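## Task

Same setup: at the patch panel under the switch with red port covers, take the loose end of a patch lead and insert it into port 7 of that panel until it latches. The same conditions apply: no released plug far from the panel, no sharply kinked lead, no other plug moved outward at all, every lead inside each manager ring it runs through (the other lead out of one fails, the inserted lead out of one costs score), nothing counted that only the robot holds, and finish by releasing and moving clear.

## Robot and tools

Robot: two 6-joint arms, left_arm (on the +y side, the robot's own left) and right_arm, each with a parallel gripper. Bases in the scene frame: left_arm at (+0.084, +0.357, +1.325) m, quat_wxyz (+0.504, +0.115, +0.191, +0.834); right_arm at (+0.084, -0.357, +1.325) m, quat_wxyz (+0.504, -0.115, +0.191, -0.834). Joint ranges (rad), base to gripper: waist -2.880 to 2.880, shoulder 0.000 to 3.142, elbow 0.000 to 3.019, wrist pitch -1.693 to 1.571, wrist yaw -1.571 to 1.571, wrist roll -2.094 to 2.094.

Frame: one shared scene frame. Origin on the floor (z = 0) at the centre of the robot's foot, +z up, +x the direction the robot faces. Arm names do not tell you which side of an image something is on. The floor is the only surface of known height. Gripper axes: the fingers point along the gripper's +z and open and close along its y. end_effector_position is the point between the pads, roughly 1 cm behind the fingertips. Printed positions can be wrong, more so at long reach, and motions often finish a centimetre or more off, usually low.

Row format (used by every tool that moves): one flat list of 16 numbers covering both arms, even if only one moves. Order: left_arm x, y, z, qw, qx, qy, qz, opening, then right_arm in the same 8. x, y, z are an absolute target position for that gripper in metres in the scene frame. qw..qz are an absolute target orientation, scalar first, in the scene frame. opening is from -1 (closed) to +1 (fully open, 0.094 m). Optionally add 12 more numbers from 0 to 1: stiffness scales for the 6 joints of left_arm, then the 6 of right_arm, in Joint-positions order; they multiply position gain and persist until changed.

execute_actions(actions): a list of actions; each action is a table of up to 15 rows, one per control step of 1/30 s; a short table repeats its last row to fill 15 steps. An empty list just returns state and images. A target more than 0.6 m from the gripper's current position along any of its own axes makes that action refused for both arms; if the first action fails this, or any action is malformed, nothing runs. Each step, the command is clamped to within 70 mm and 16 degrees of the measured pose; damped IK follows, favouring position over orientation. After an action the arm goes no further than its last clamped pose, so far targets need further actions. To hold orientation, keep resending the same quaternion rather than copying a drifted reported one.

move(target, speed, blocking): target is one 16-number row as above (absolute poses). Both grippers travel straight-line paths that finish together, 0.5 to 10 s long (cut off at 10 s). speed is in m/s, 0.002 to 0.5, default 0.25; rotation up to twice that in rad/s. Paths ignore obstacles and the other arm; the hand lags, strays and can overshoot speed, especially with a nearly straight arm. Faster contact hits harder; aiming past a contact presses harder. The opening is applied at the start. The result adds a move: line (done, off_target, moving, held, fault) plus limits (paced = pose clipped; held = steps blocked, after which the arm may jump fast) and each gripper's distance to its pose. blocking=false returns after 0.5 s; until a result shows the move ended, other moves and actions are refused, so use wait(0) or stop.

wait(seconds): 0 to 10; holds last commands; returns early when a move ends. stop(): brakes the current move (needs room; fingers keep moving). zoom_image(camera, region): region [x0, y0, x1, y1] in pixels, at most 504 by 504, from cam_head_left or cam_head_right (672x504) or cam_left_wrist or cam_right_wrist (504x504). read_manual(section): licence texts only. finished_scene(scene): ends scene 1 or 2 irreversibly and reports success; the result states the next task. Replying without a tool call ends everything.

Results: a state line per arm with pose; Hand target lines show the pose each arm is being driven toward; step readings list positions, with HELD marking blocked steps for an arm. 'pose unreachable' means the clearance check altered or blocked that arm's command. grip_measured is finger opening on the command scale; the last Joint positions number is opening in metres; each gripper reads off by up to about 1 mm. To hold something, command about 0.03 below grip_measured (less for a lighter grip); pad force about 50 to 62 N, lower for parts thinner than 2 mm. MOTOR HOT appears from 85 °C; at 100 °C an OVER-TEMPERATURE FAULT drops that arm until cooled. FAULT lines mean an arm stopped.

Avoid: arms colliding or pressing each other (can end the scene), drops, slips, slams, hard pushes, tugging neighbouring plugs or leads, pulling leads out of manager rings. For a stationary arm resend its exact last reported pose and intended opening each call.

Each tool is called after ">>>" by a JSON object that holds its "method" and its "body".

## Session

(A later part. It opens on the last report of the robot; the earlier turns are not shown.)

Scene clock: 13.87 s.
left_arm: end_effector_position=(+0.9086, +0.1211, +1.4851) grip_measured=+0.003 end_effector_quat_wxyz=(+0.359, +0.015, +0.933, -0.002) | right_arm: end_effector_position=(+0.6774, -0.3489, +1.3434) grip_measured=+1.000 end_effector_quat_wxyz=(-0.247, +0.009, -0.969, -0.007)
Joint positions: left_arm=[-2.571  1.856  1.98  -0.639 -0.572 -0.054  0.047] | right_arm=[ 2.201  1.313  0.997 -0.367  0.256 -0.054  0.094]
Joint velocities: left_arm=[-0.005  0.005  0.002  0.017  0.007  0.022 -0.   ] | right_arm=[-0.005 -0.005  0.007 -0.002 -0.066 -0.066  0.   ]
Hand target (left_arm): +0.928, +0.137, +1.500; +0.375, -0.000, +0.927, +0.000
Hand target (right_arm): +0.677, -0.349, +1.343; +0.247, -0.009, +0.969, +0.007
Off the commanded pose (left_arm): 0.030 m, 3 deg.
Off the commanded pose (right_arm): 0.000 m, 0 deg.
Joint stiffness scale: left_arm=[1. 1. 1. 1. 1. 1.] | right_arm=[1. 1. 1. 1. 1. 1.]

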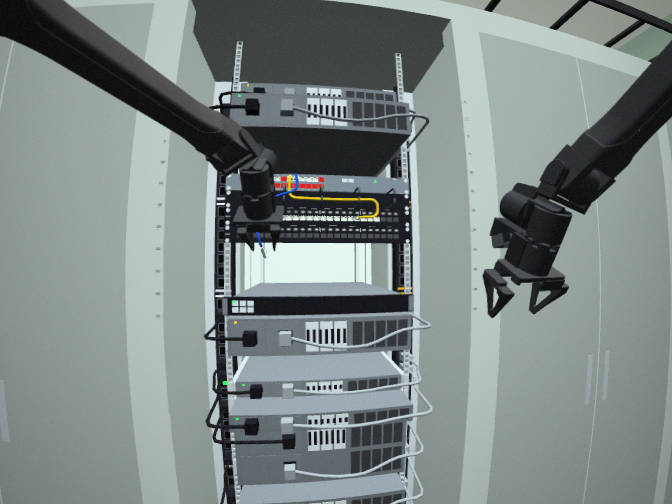

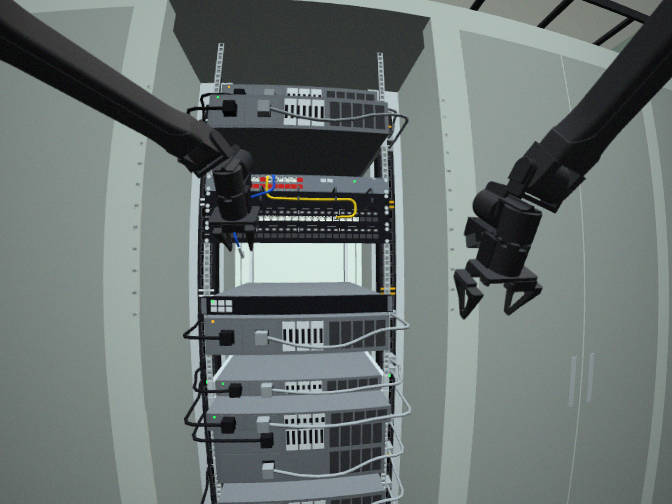

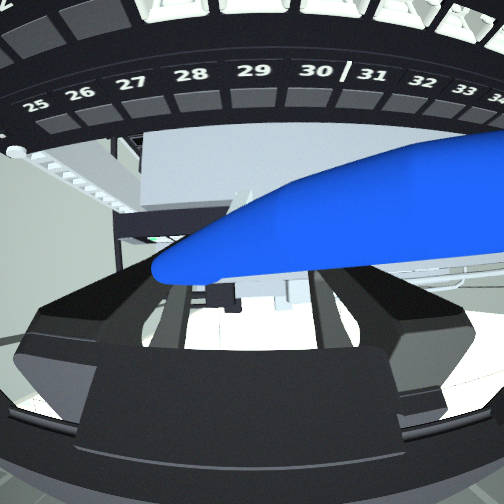

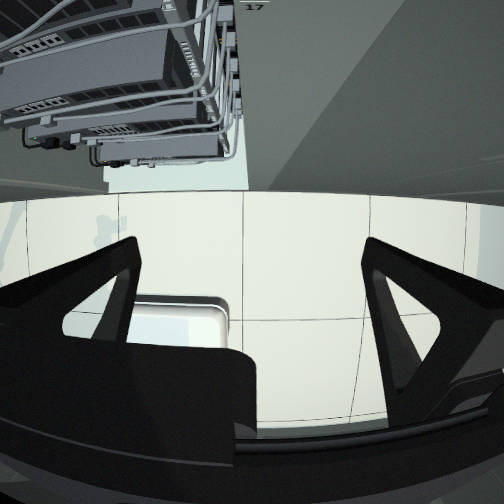

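>>> {"method": "execute_actions", "body": {"actions": [[[0.938,0.138,1.492,0.375,0,0.927,0,0.0,0.6774,-0.3489,1.3434,0.247,-0.009,0.969,0.007,1]],[[0.938,0.138,1.492,0.375,0,0.927,0,0.0,0.6774,-0.3489,1.3434,0.247,-0.009,0.969,0.007,1]]]}}

>>> {"method": "zoom_image", "body": {"camera": "cam_head_left", "region": [220,200,310,270]}}

>>> {"method": "zoom_image", "body": {"camera": "cam_head_right", "region": [198,200,288,270]}}

Scene clock: 15.07 s.
left_arm: end_effector_position=(+0.9169, +0.1265, +1.4815) grip_measured=+0.003 end_effector_quat_wxyz=(+0.360, +0.013, +0.933, -0.002) | right_arm: end_effector_position=(+0.6774, -0.3489, +1.3434) grip_measured=+1.000 end_effector_quat_wxyz=(-0.247, +0.009, -0.969, -0.007)
Joint positions: left_arm=[-2.557  1.871  2.002 -0.639 -0.562 -0.048  0.047] | right_arm=[ 2.201  1.313  0.997 -0.367  0.256 -0.054  0.094]
Joint velocities: left_arm=[-0.005 -0.015 -0.002  0.002 -0.022 -0.007 -0.001] | right_arm=[-0.015  0.005 -0.022  0.012  0.066 -0.051  0.   ]
Hand target (left_arm): +0.936, +0.139, +1.492; +0.375, -0.000, +0.927, +0.000
Hand target (right_arm): +0.677, -0.349, +1.343; +0.247, -0.009, +0.969, +0.007
Off the commanded pose (left_arm): 0.026 m, 2 deg.
Off the commanded pose (right_arm): 0.000 m, 0 deg.
Joint stiffness scale: left_arm=[1. 1. 1. 1. 1. 1.] | right_arm=[1. 1. 1. 1. 1. 1.]
Step readings (end_effector_position; steps 1 to 15: 1st action; 16 to 30: 2nd action):
0: left_arm (+0.9086, +0.1211, +1.4851) | right_arm (+0.6774, -0.3489, +1.3434)
1: left_arm (+0.9091, +0.1208, +1.4850) | right_arm (+0.6774, -0.3489, +1.3434)
2: left_arm (+0.9102, +0.1204, +1.4855) | right_arm (+0.6774, -0.3489, +1.3434)
4: left_arm (+0.9130, +0.1214, +1.4853) | right_arm (+0.6774, -0.3489, +1.3434)
8: left_arm (+0.9162, +0.1255, +1.4838) | right_arm (+0.6774, -0.3489, +1.3434)
15: left_arm (+0.9169, +0.1265, +1.4815) | right_arm (+0.6774, -0.3489, +1.3434)
16: left_arm (+0.9169, +0.1265, +1.4815) | right_arm (+0.6774, -0.3489, +1.3434)
17: left_arm (+0.9169, +0.1265, +1.4815) | right_arm (+0.6774, -0.3489, +1.3434)
19: left_arm (+0.9169, +0.1265, +1.4815) | right_arm (+0.6774, -0.3489, +1.3434)
23: left_arm (+0.9169, +0.1265, +1.4815) | right_arm (+0.6774, -0.3489, +1.3434)
30: end_effector_position above

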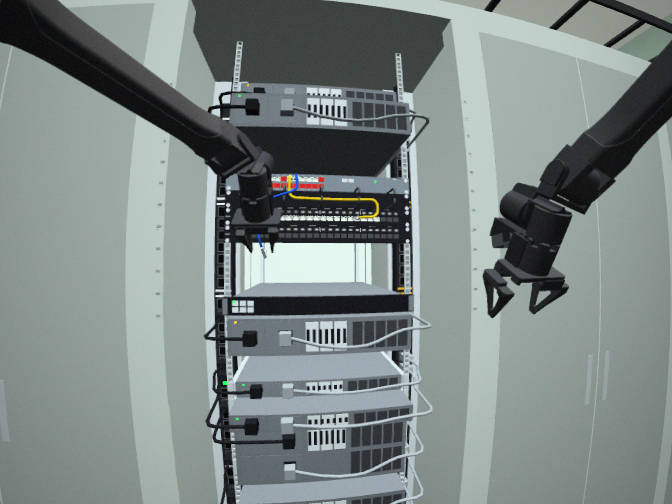

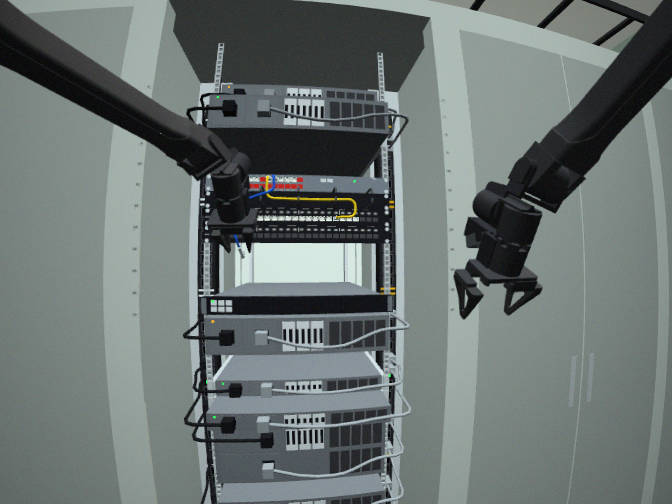

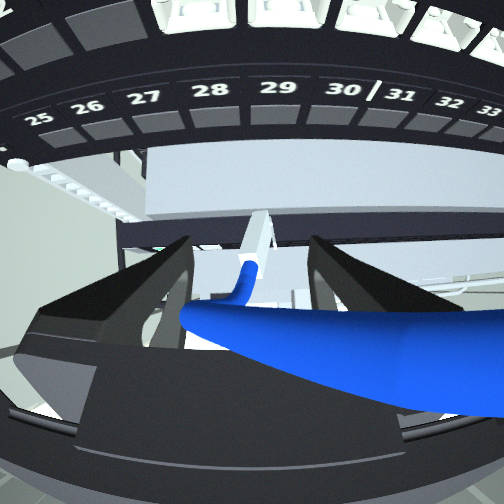

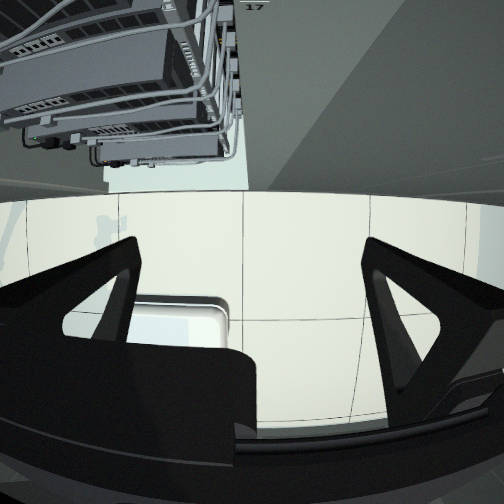

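Region (220, 200, 310, 270) of cam_head_left's 672x504 image, scaled by 5.600, with more detail than that image has.

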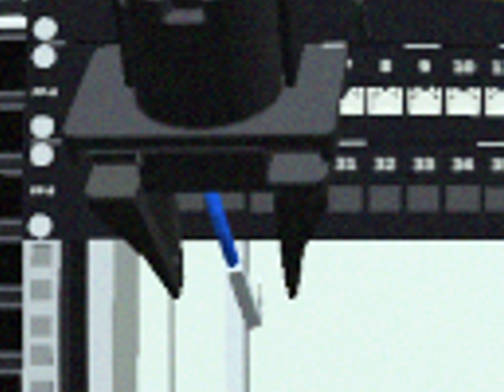

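Region (198, 200, 288, 270) of cam_head_right's 672x504 image, scaled by 5.600, with more detail than that image has.

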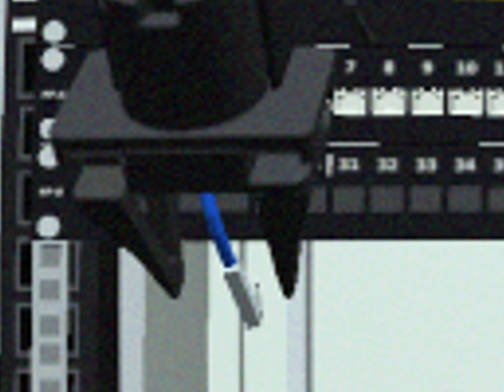

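>>> {"method": "execute_actions", "body": {"actions": [[[0.938,0.138,1.492,0.375,0,0.927,0,-0.6,0.6774,-0.3489,1.3434,0.247,-0.009,0.969,0.007,1]],[[0.938,0.138,1.492,0.375,0,0.927,0,-0.9,0.6774,-0.3489,1.3434,0.247,-0.009,0.969,0.007,1]]]}}

>>> {"method": "zoom_image", "body": {"camera": "cam_left_wrist", "region": [190,170,310,310]}}

>>> {"method": "zoom_image", "body": {"camera": "cam_head_right", "region": [198,200,288,270]}}

Scene clock: 16.30 s.
left_arm: end_effector_position=(+0.9170, +0.1266, +1.4809) grip_measured=-0.874 end_effector_quat_wxyz=(+0.360, +0.013, +0.933, -0.001) | right_arm: end_effector_position=(+0.6774, -0.3489, +1.3434) grip_measured=+1.000 end_effector_quat_wxyz=(-0.247, +0.009, -0.969, -0.007)
Joint positions: left_arm=[-2.557  1.872  2.002 -0.639 -0.562 -0.047  0.006] | right_arm=[ 2.201  1.313  0.997 -0.367  0.256 -0.054  0.094]
Joint velocities: left_arm=[ 0.015 -0.005  0.002 -0.017 -0.051  0.007 -0.   ] | right_arm=[-0.005 -0.005  0.002  0.002  0.007 -0.037  0.   ]
Hand target (left_arm): +0.936, +0.139, +1.492; +0.375, -0.000, +0.927, +0.000
Hand target (right_arm): +0.677, -0.349, +1.343; +0.247, -0.009, +0.969, +0.007
Off the commanded pose (left_arm): 0.026 m, 2 deg.
Off the commanded pose (right_arm): 0.000 m, 0 deg.
Joint stiffness scale: left_arm=[1. 1. 1. 1. 1. 1.] | right_arm=[1. 1. 1. 1. 1. 1.]
Step readings (end_effector_position; steps 1 to 15: 1st action; 16 to 30: 2nd action):
0: left_arm (+0.9169, +0.1265, +1.4815) | right_arm (+0.6774, -0.3489, +1.3434)
1: left_arm (+0.9169, +0.1265, +1.4815) | right_arm (+0.6774, -0.3489, +1.3434)
2: left_arm (+0.9169, +0.1265, +1.4815) | right_arm (+0.6774, -0.3489, +1.3434)
4: left_arm (+0.9169, +0.1265, +1.4815) | right_arm (+0.6774, -0.3489, +1.3434)
8: left_arm (+0.9169, +0.1265, +1.4815) | right_arm (+0.6774, -0.3489, +1.3434)
15: left_arm (+0.9169, +0.1265, +1.4815) | right_arm (+0.6774, -0.3489, +1.3434)
16: left_arm (+0.9169, +0.1265, +1.4815) | right_arm (+0.6774, -0.3489, +1.3434)
17: left_arm (+0.9169, +0.1265, +1.4815) | right_arm (+0.6774, -0.3489, +1.3434)
19: left_arm (+0.9170, +0.1268, +1.4814) | right_arm (+0.6774, -0.3489, +1.3434)
23: left_arm (+0.9170, +0.1267, +1.4812) | right_arm (+0.6774, -0.3489, +1.3434)
30: end_effector_position above

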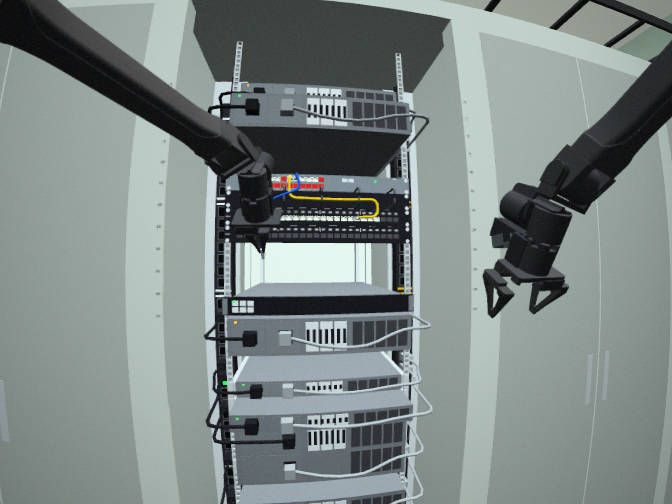

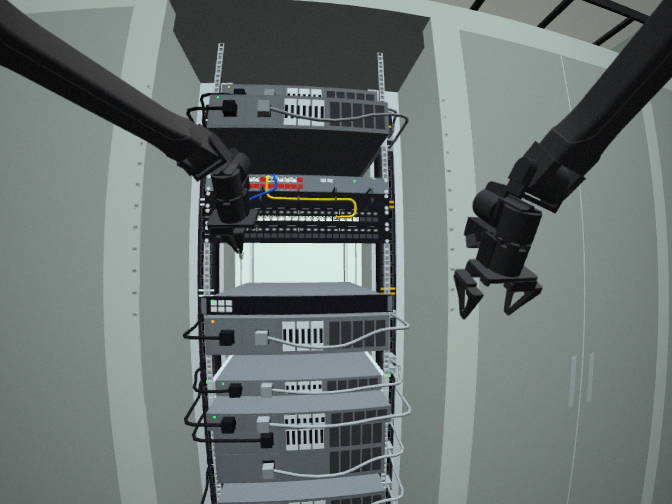

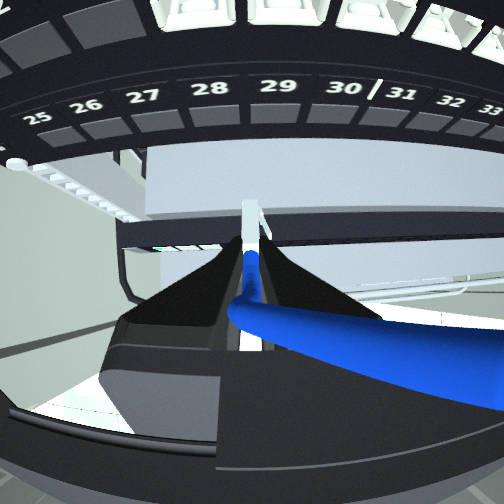

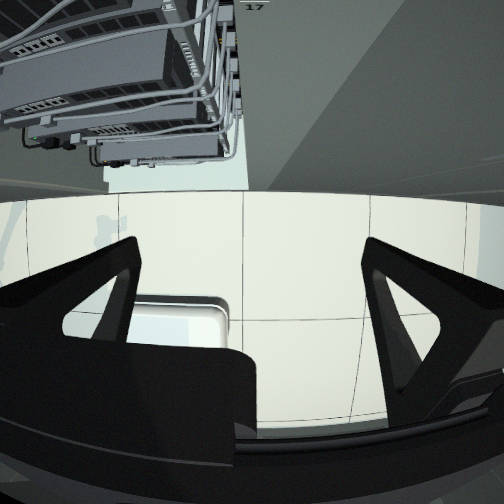

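Region (190, 170, 310, 310) of cam_left_wrist's 504x504 image, scaled by 3.600, with more detail than that image has; it fills the left 432 columns of this view, and the rest is white.

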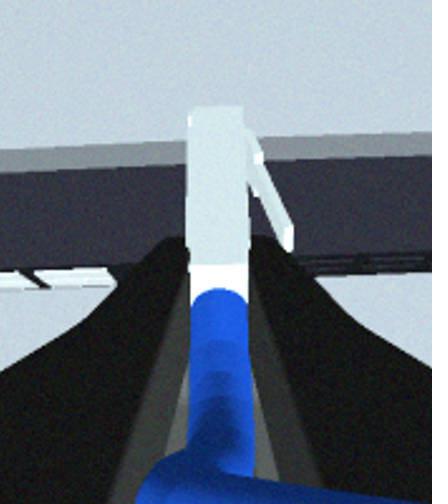

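Region (198, 200, 288, 270) of cam_head_right's 672x504 image, scaled by 5.600, with more detail than that image has.

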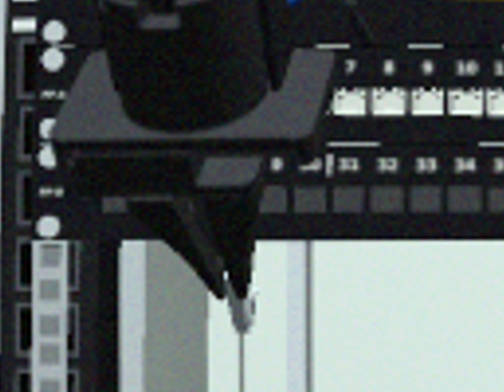

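>>> {"method": "execute_actions", "body": {"actions": [[[0.938,0.138,1.492,0.375,0,0.927,0,-0.7,0.6774,-0.3489,1.3434,0.247,-0.009,0.969,0.007,1]],[[0.942,0.138,1.488,0.375,0,0.927,0,-0.7,0.6774,-0.3489,1.3434,0.247,-0.009,0.969,0.007,1]]]}}

>>> {"method": "zoom_image", "body": {"camera": "cam_left_wrist", "region": [190,170,310,310]}}

Scene clock: 18.00 s.
left_arm: end_effector_position=(+0.9205, +0.1248, +1.4775) grip_measured=-0.702 end_effector_quat_wxyz=(+0.360, +0.014, +0.933, -0.002) | right_arm: end_effector_position=(+0.6774, -0.3489, +1.3434) grip_measured=+1.000 end_effector_quat_wxyz=(-0.247, +0.009, -0.969, -0.007)
Joint positions: left_arm=[-2.555  1.885  2.015 -0.639 -0.558 -0.046  0.014] | right_arm=[ 2.201  1.313  0.997 -0.367  0.256 -0.054  0.094]
Joint velocities: left_arm=[-0.015 -0.015 -0.002 -0.007  0.081  0.051  0.001] | right_arm=[-0.005  0.005  0.002 -0.007 -0.081  0.007  0.   ]
Hand target (left_arm): +0.940, +0.139, +1.488; +0.375, -0.000, +0.927, -0.000
Hand target (right_arm): +0.677, -0.349, +1.343; +0.247, -0.009, +0.969, +0.007
Off the commanded pose (left_arm): 0.027 m, 2 deg.
Off the commanded pose (right_arm): 0.000 m, 0 deg.
Joint stiffness scale: left_arm=[1. 1. 1. 1. 1. 1.] | right_arm=[1. 1. 1. 1. 1. 1.]
Step readings (end_effector_position; steps 1 to 15: 1st action; 16 to 30: 2nd action):
0: left_arm (+0.9170, +0.1266, +1.4809) | right_arm (+0.6774, -0.3489, +1.3434)
1: left_arm (+0.9170, +0.1266, +1.4809) | right_arm (+0.6774, -0.3489, +1.3434)
2: left_arm (+0.9170, +0.1266, +1.4809) | right_arm (+0.6774, -0.3489, +1.3434)
4: left_arm (+0.9170, +0.1266, +1.4809) | right_arm (+0.6774, -0.3489, +1.3434)
8: left_arm (+0.9170, +0.1266, +1.4809) | right_arm (+0.6774, -0.3489, +1.3434)
15: left_arm (+0.9170, +0.1266, +1.4809) | right_arm (+0.6774, -0.3489, +1.3434)
16: left_arm (+0.9172, +0.1261, +1.4809) | right_arm (+0.6774, -0.3489, +1.3434)
17: left_arm (+0.9181, +0.1259, +1.4811) | right_arm (+0.6774, -0.3489, +1.3434)
19: left_arm (+0.9196, +0.1254, +1.4812) | right_arm (+0.6774, -0.3489, +1.3434)
23: left_arm (+0.9206, +0.1254, +1.4789) | right_arm (+0.6774, -0.3489, +1.3434)
30: end_effector_position above

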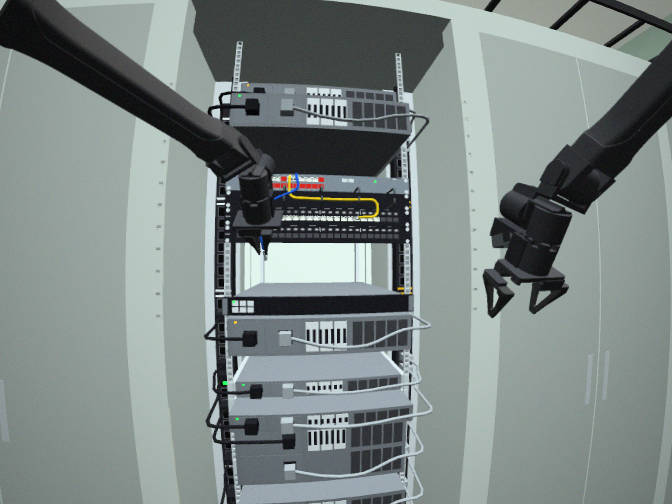

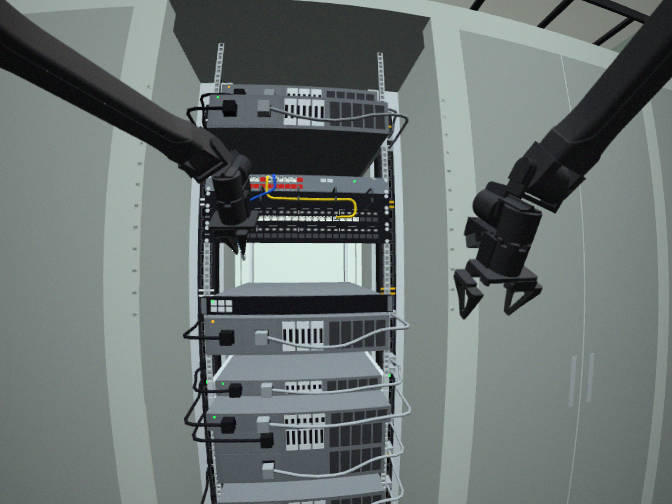

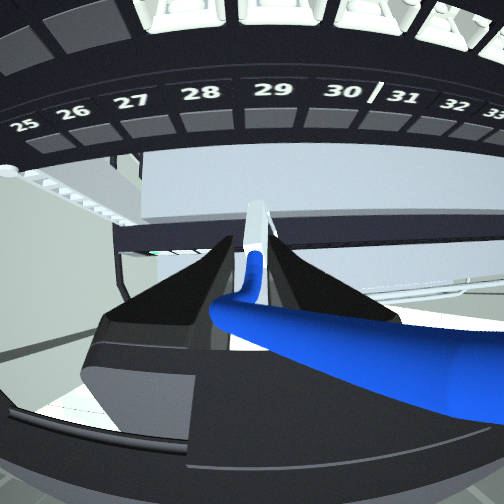

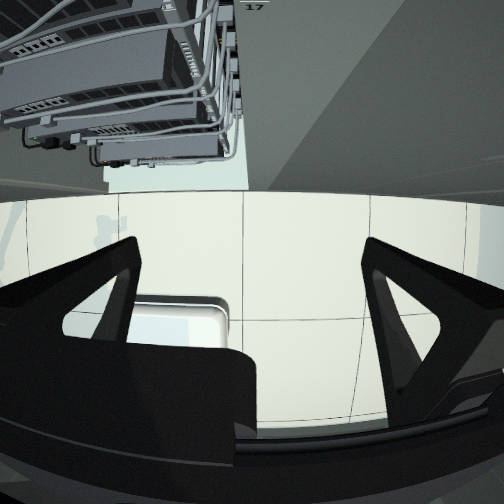

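Region (190, 170, 310, 310) of cam_left_wrist's 504x504 image, scaled by 3.600, with more detail than that image has; it fills the left 432 columns of this view, and the rest is white.

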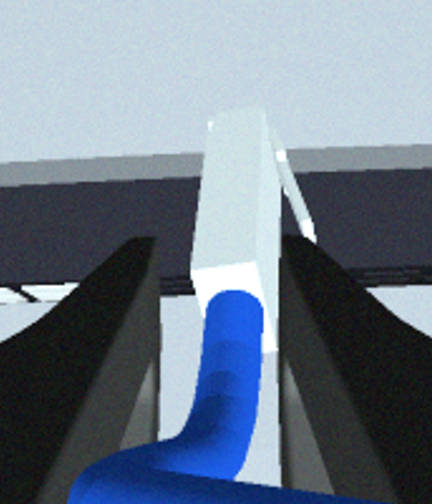

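>>> {"method": "execute_actions", "body": {"actions": [[[0.942,0.138,1.488,0.375,0,0.927,0,-0.91,0.6774,-0.3489,1.3434,0.247,-0.009,0.969,0.007,1]]]}}

>>> {"method": "zoom_image", "body": {"camera": "cam_left_wrist", "region": [190,170,310,310]}}

Scene clock: 18.67 s.
left_arm: end_effector_position=(+0.9206, +0.1253, +1.4773) grip_measured=-0.877 end_effector_quat_wxyz=(+0.360, +0.013, +0.933, -0.002) | right_arm: end_effector_position=(+0.6774, -0.3489, +1.3434) grip_measured=+1.000 end_effector_quat_wxyz=(-0.247, +0.009, -0.969, -0.007)
Joint positions: left_arm=[-2.554  1.885  2.015 -0.639 -0.558 -0.046  0.006] | right_arm=[ 2.201  1.313  0.997 -0.367  0.256 -0.054  0.094]
Joint velocities: left_arm=[-0.005 -0.005  0.022 -0.002  0.081 -0.022 -0.001] | right_arm=[ 0.015 -0.005  0.002 -0.002  0.095 -0.007  0.   ]
Hand target (left_arm): +0.940, +0.139, +1.488; +0.375, -0.000, +0.927, +0.000
Hand target (right_arm): +0.677, -0.349, +1.343; +0.247, -0.009, +0.969, +0.007
Off the commanded pose (left_arm): 0.027 m, 2 deg.
Off the commanded pose (right_arm): 0.000 m, 0 deg.
Joint stiffness scale: left_arm=[1. 1. 1. 1. 1. 1.] | right_arm=[1. 1. 1. 1. 1. 1.]
Step readings (end_effector_position):
0: left_arm (+0.9205, +0.1248, +1.4775) | right_arm (+0.6774, -0.3489, +1.3434)
1: left_arm (+0.9205, +0.1248, +1.4775) | right_arm (+0.6774, -0.3489, +1.3434)
2: left_arm (+0.9205, +0.1248, +1.4775) | right_arm (+0.6774, -0.3489, +1.3434)
4: left_arm (+0.9206, +0.1251, +1.4774) | right_arm (+0.6774, -0.3489, +1.3434)
8: left_arm (+0.9206, +0.1253, +1.4773) | right_arm (+0.6774, -0.3489, +1.3434)
15: end_effector_position above

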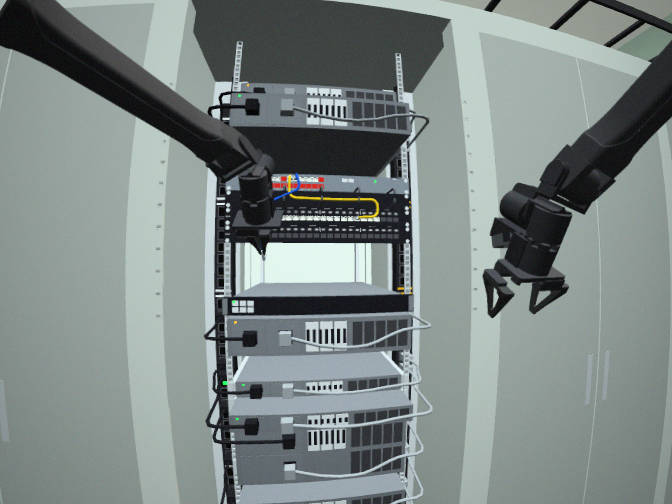

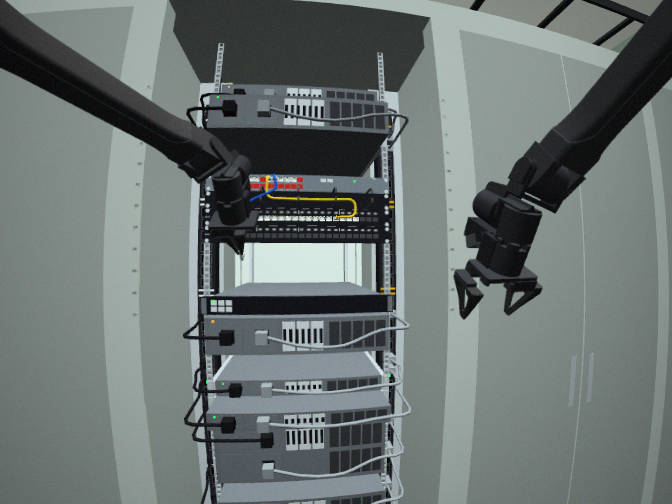

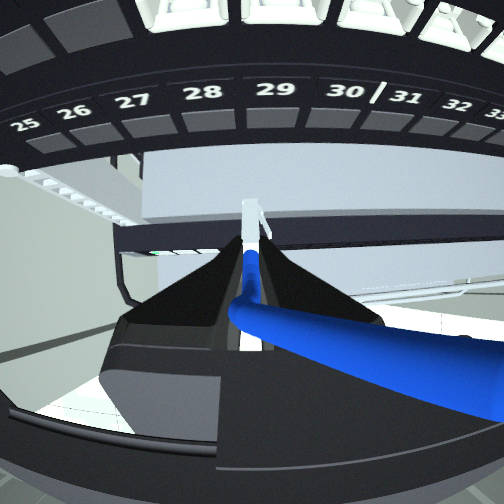

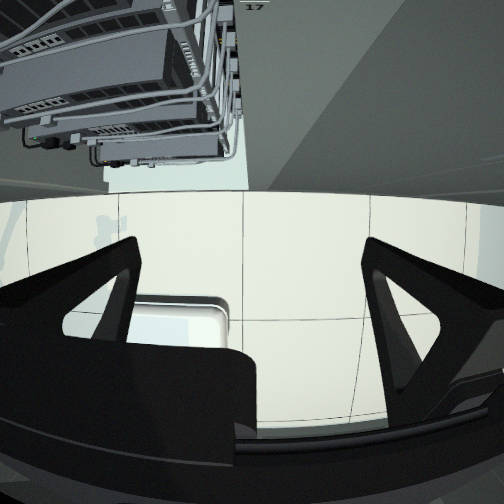

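Region (190, 170, 310, 310) of cam_left_wrist's 504x504 image, scaled by 3.600, with more detail than that image has; it fills the left 432 columns of this view, and the rest is white.

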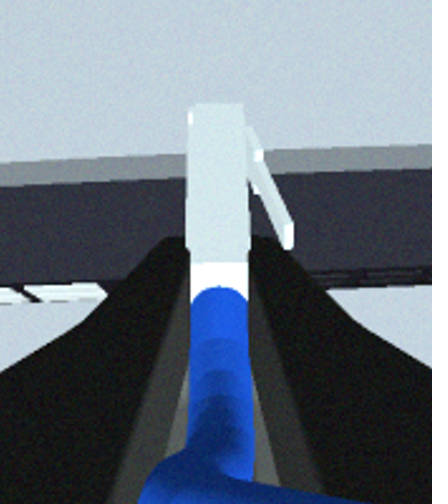

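>>> {"method": "move", "body": {"target": [0.89,0.115,1.545,0.478,-0.478,0.522,-0.522,-0.91,0.6774,-0.3489,1.3434,0.247,-0.009,0.969,0.007,1], "speed": 0.3}}

>>> {"method": "zoom_image", "body": {"camera": "cam_head_left", "region": [210,160,350,270]}}

Scene clock: 22.67 s.
left_arm: end_effector_position=(+0.8932, +0.1205, +1.5444) grip_measured=-0.877 end_effector_quat_wxyz=(-0.477, +0.477, -0.531, +0.512) | right_arm: end_effector_position=(+0.6774, -0.3489, +1.3434) grip_measured=+1.000 end_effector_quat_wxyz=(-0.247, +0.009, -0.969, -0.007)
Joint positions: left_arm=[-2.565  1.746  1.435  0.69  -0.355 -1.161  0.006] | right_arm=[ 2.201  1.313  0.997 -0.367  0.256 -0.054  0.094]
Joint velocities: left_arm=[-0.015 -0.005  0.002  0.022 -0.007 -0.081  0.001] | right_arm=[-0.005  0.005  0.007  0.002 -0.168 -0.051  0.   ]
Hand target (left_arm): +0.891, +0.114, +1.544; +0.475, -0.482, +0.520, -0.521
Hand target (right_arm): +0.677, -0.349, +1.343; +0.247, -0.009, +0.969, +0.007
Off the commanded pose (left_arm): 0.006 m, 2 deg.
Off the commanded pose (right_arm): 0.000 m, 0 deg.
Joint stiffness scale: left_arm=[1. 1. 1. 1. 1. 1.] | right_arm=[1. 1. 1. 1. 1. 1.]
move: done

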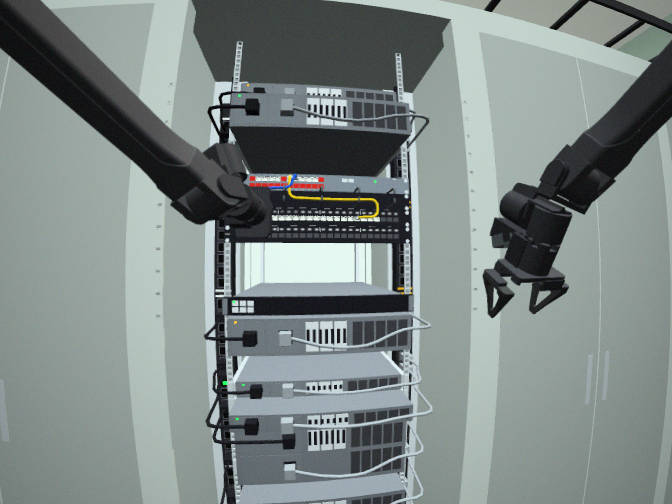

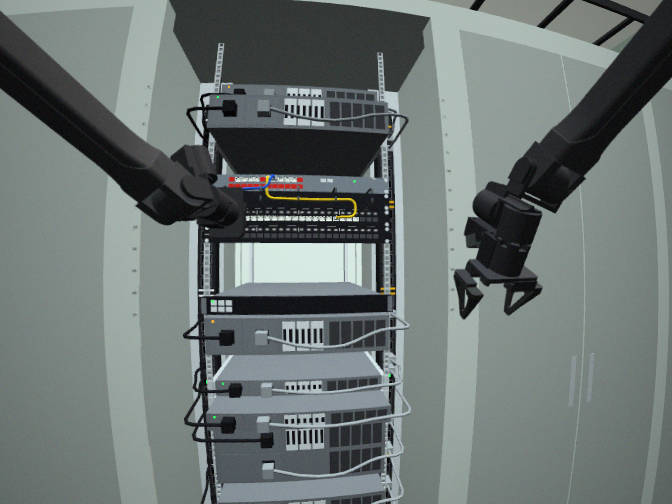

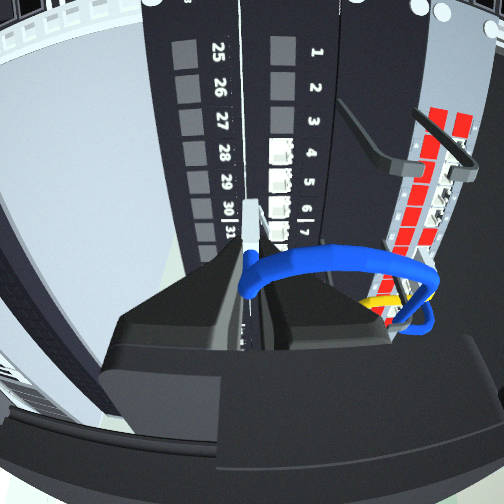

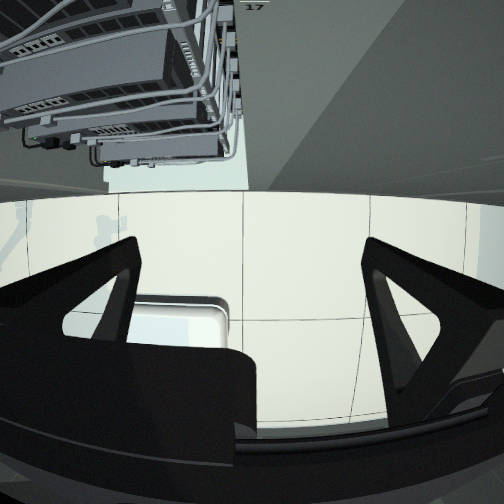

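Region (210, 160, 350, 270) of cam_head_left's 672x504 image, scaled by 3.600, with more detail than that image has; it fills the top 396 rows of this view, and the rest is white.

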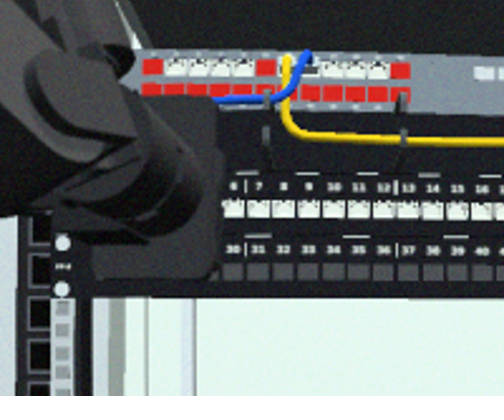

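>>> {"method": "move", "body": {"target": [0.915,0.083,1.565,0.478,-0.478,0.522,-0.522,-0.91,0.6774,-0.3489,1.3434,0.247,-0.009,0.969,0.007,1], "speed": 0.1}}

>>> {"method": "zoom_image", "body": {"camera": "cam_left_wrist", "region": [190,130,310,270]}}

>>> {"method": "zoom_image", "body": {"camera": "cam_head_right", "region": [200,160,340,270]}}

Scene clock: 23.80 s.
left_arm: end_effector_position=(+0.9067, +0.0947, +1.5439) grip_measured=-0.877 end_effector_quat_wxyz=(-0.476, +0.482, -0.530, +0.511) | right_arm: end_effector_position=(+0.6774, -0.3489, +1.3434) grip_measured=+1.000 end_effector_quat_wxyz=(-0.247, +0.009, -0.969, -0.007)
Joint positions: left_arm=[-2.592  1.808  1.522  0.667 -0.387 -1.159  0.006] | right_arm=[ 2.201  1.313  0.997 -0.367  0.256 -0.054  0.094]
Joint velocities: left_arm=[ 0.005 -0.015 -0.027  0.017 -0.007 -0.022 -0.   ] | right_arm=[-0.005 -0.005 -0.017 -0.007 -0.081 -0.007  0.   ]
Hand target (left_arm): +0.914, +0.084, +1.565; +0.477, -0.478, +0.521, -0.522
Hand target (right_arm): +0.677, -0.349, +1.343; +0.247, -0.009, +0.969, +0.007
Off the commanded pose (left_arm): 0.025 m, 2 deg.
Off the commanded pose (right_arm): 0.000 m, 0 deg.
Joint stiffness scale: left_arm=[1. 1. 1. 1. 1. 1.] | right_arm=[1. 1. 1. 1. 1. 1.]
move: off_target (left_arm)

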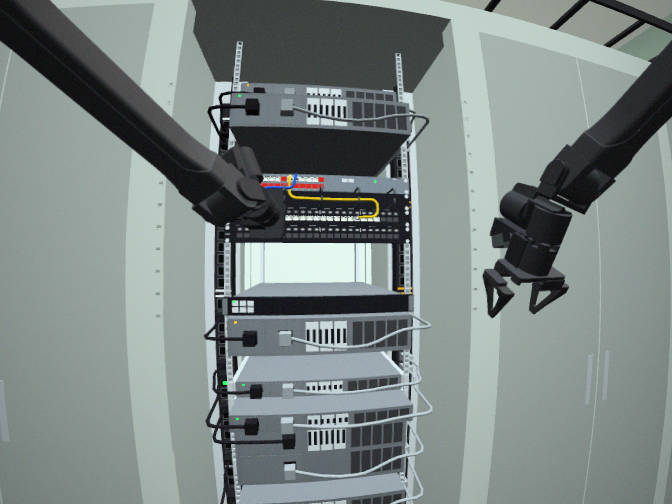

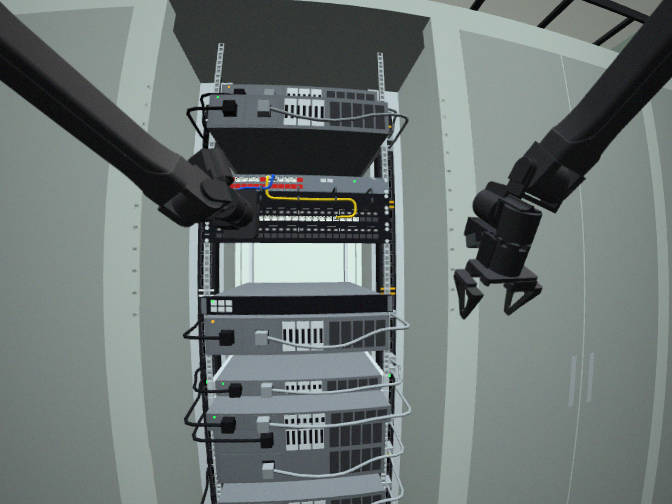

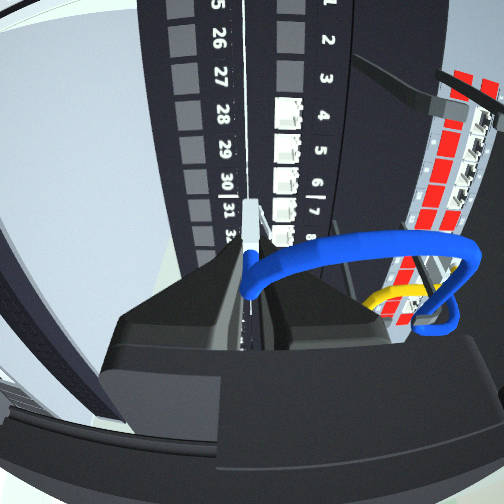

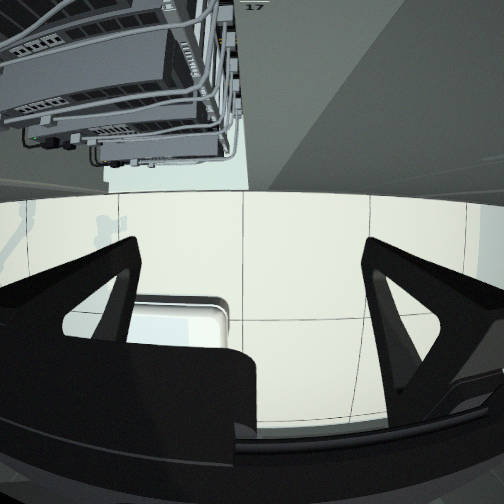

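Region (190, 130, 310, 270) of cam_left_wrist's 504x504 image, scaled by 3.600, with more detail than that image has; it fills the left 432 columns of this view, and the rest is white.

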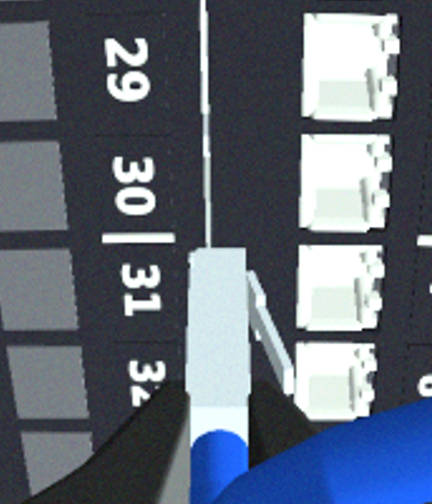

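Region (200, 160, 340, 270) of cam_head_right's 672x504 image, scaled by 3.600, with more detail than that image has; it fills the top 396 rows of this view, and the rest is white.

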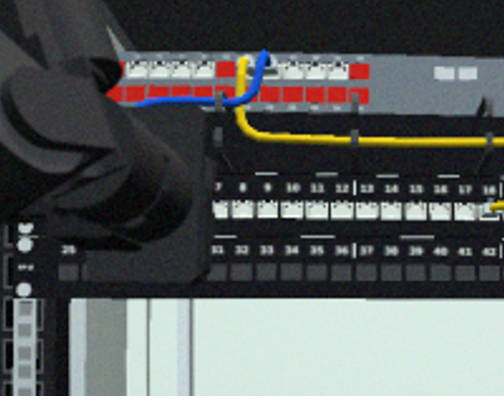

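>>> {"method": "execute_actions", "body": {"actions": [[[0.915,0.076,1.583,0.478,-0.478,0.522,-0.522,-0.91,0.6774,-0.3489,1.3434,0.247,-0.009,0.969,0.007,1]],[[0.915,0.076,1.583,0.478,-0.478,0.522,-0.522,-0.91,0.6774,-0.3489,1.3434,0.247,-0.009,0.969,0.007,1]]]}}

>>> {"method": "zoom_image", "body": {"camera": "cam_left_wrist", "region": [190,130,310,270]}}

Scene clock: 24.97 s.
left_arm: end_effector_position=(+0.9074, +0.0866, +1.5530) grip_measured=-0.877 end_effector_quat_wxyz=(-0.474, +0.483, -0.533, +0.508) | right_arm: end_effector_position=(+0.6774, -0.3489, +1.3434) grip_measured=+1.000 end_effector_quat_wxyz=(-0.247, +0.009, -0.969, -0.007)
Joint positions: left_arm=[-2.609  1.808  1.546  0.635 -0.407 -1.153  0.006] | right_arm=[ 2.201  1.313  0.997 -0.367  0.256 -0.054  0.094]
Joint velocities: left_arm=[ 0.005 -0.015 -0.007  0.002 -0.037  0.022 -0.001] | right_arm=[-0.005 -0.015 -0.007 -0.012 -0.095  0.007  0.   ]
Hand target (left_arm): +0.913, +0.077, +1.583; +0.477, -0.478, +0.521, -0.522
Hand target (right_arm): +0.677, -0.349, +1.343; +0.247, -0.009, +0.969, +0.007
Off the commanded pose (left_arm): 0.033 m, 2 deg.
Off the commanded pose (right_arm): 0.000 m, 0 deg.
Joint stiffness scale: left_arm=[1. 1. 1. 1. 1. 1.] | right_arm=[1. 1. 1. 1. 1. 1.]
Step readings (end_effector_position; steps 1 to 15: 1st action; 16 to 30: 2nd action):
0: left_arm (+0.9067, +0.0947, +1.5439) | right_arm (+0.6774, -0.3489, +1.3434)
1: left_arm (+0.9069, +0.0951, +1.5437) | right_arm (+0.6774, -0.3489, +1.3434)
2: left_arm (+0.9073, +0.0948, +1.5434) | right_arm (+0.6774, -0.3489, +1.3434)
4: left_arm (+0.9078, +0.0928, +1.5456) | right_arm (+0.6774, -0.3489, +1.3434)
8: left_arm (+0.9078, +0.0881, +1.5522) | right_arm (+0.6774, -0.3489, +1.3434)
15: left_arm (+0.9074, +0.0866, +1.5530) | right_arm (+0.6774, -0.3489, +1.3434)
16: left_arm (+0.9074, +0.0866, +1.5530) | right_arm (+0.6774, -0.3489, +1.3434)
17: left_arm (+0.9074, +0.0866, +1.5530) | right_arm (+0.6774, -0.3489, +1.3434)
19: left_arm (+0.9074, +0.0866, +1.5530) | right_arm (+0.6774, -0.3489, +1.3434)
23: left_arm (+0.9074, +0.0866, +1.5530) | right_arm (+0.6774, -0.3489, +1.3434)
30: end_effector_position above

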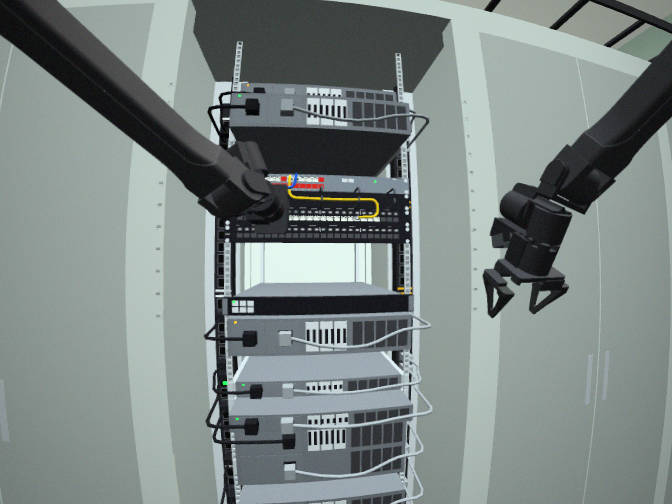

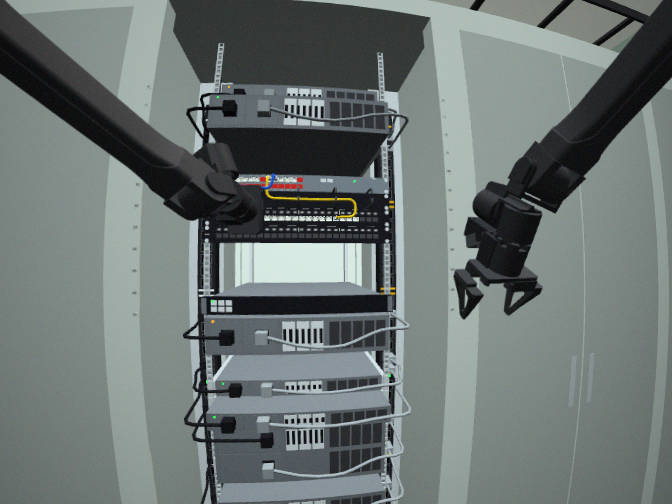

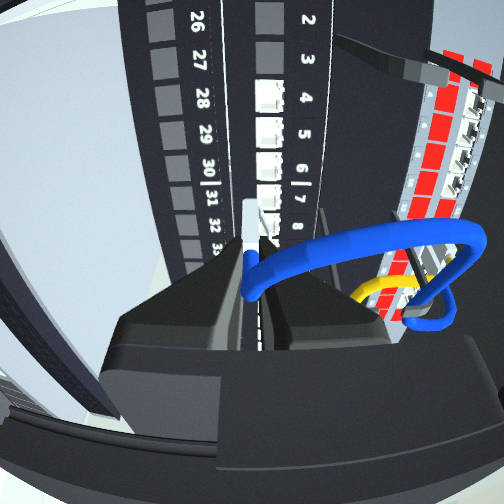

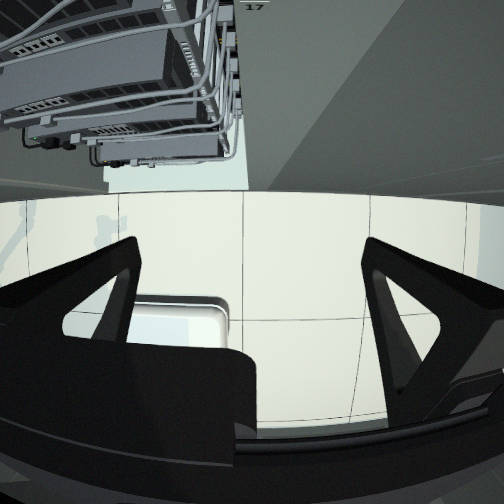

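Region (190, 130, 310, 270) of cam_left_wrist's 504x504 image, scaled by 3.600, with more detail than that image has; it fills the left 432 columns of this view, and the rest is white.

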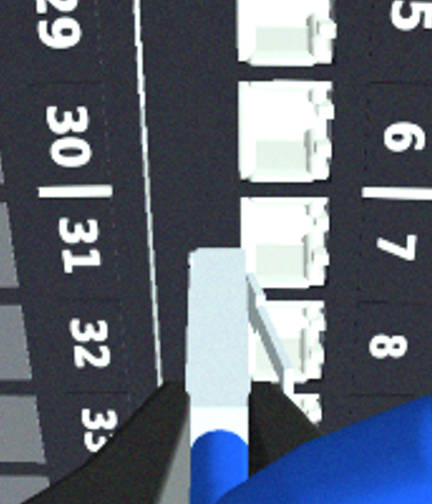

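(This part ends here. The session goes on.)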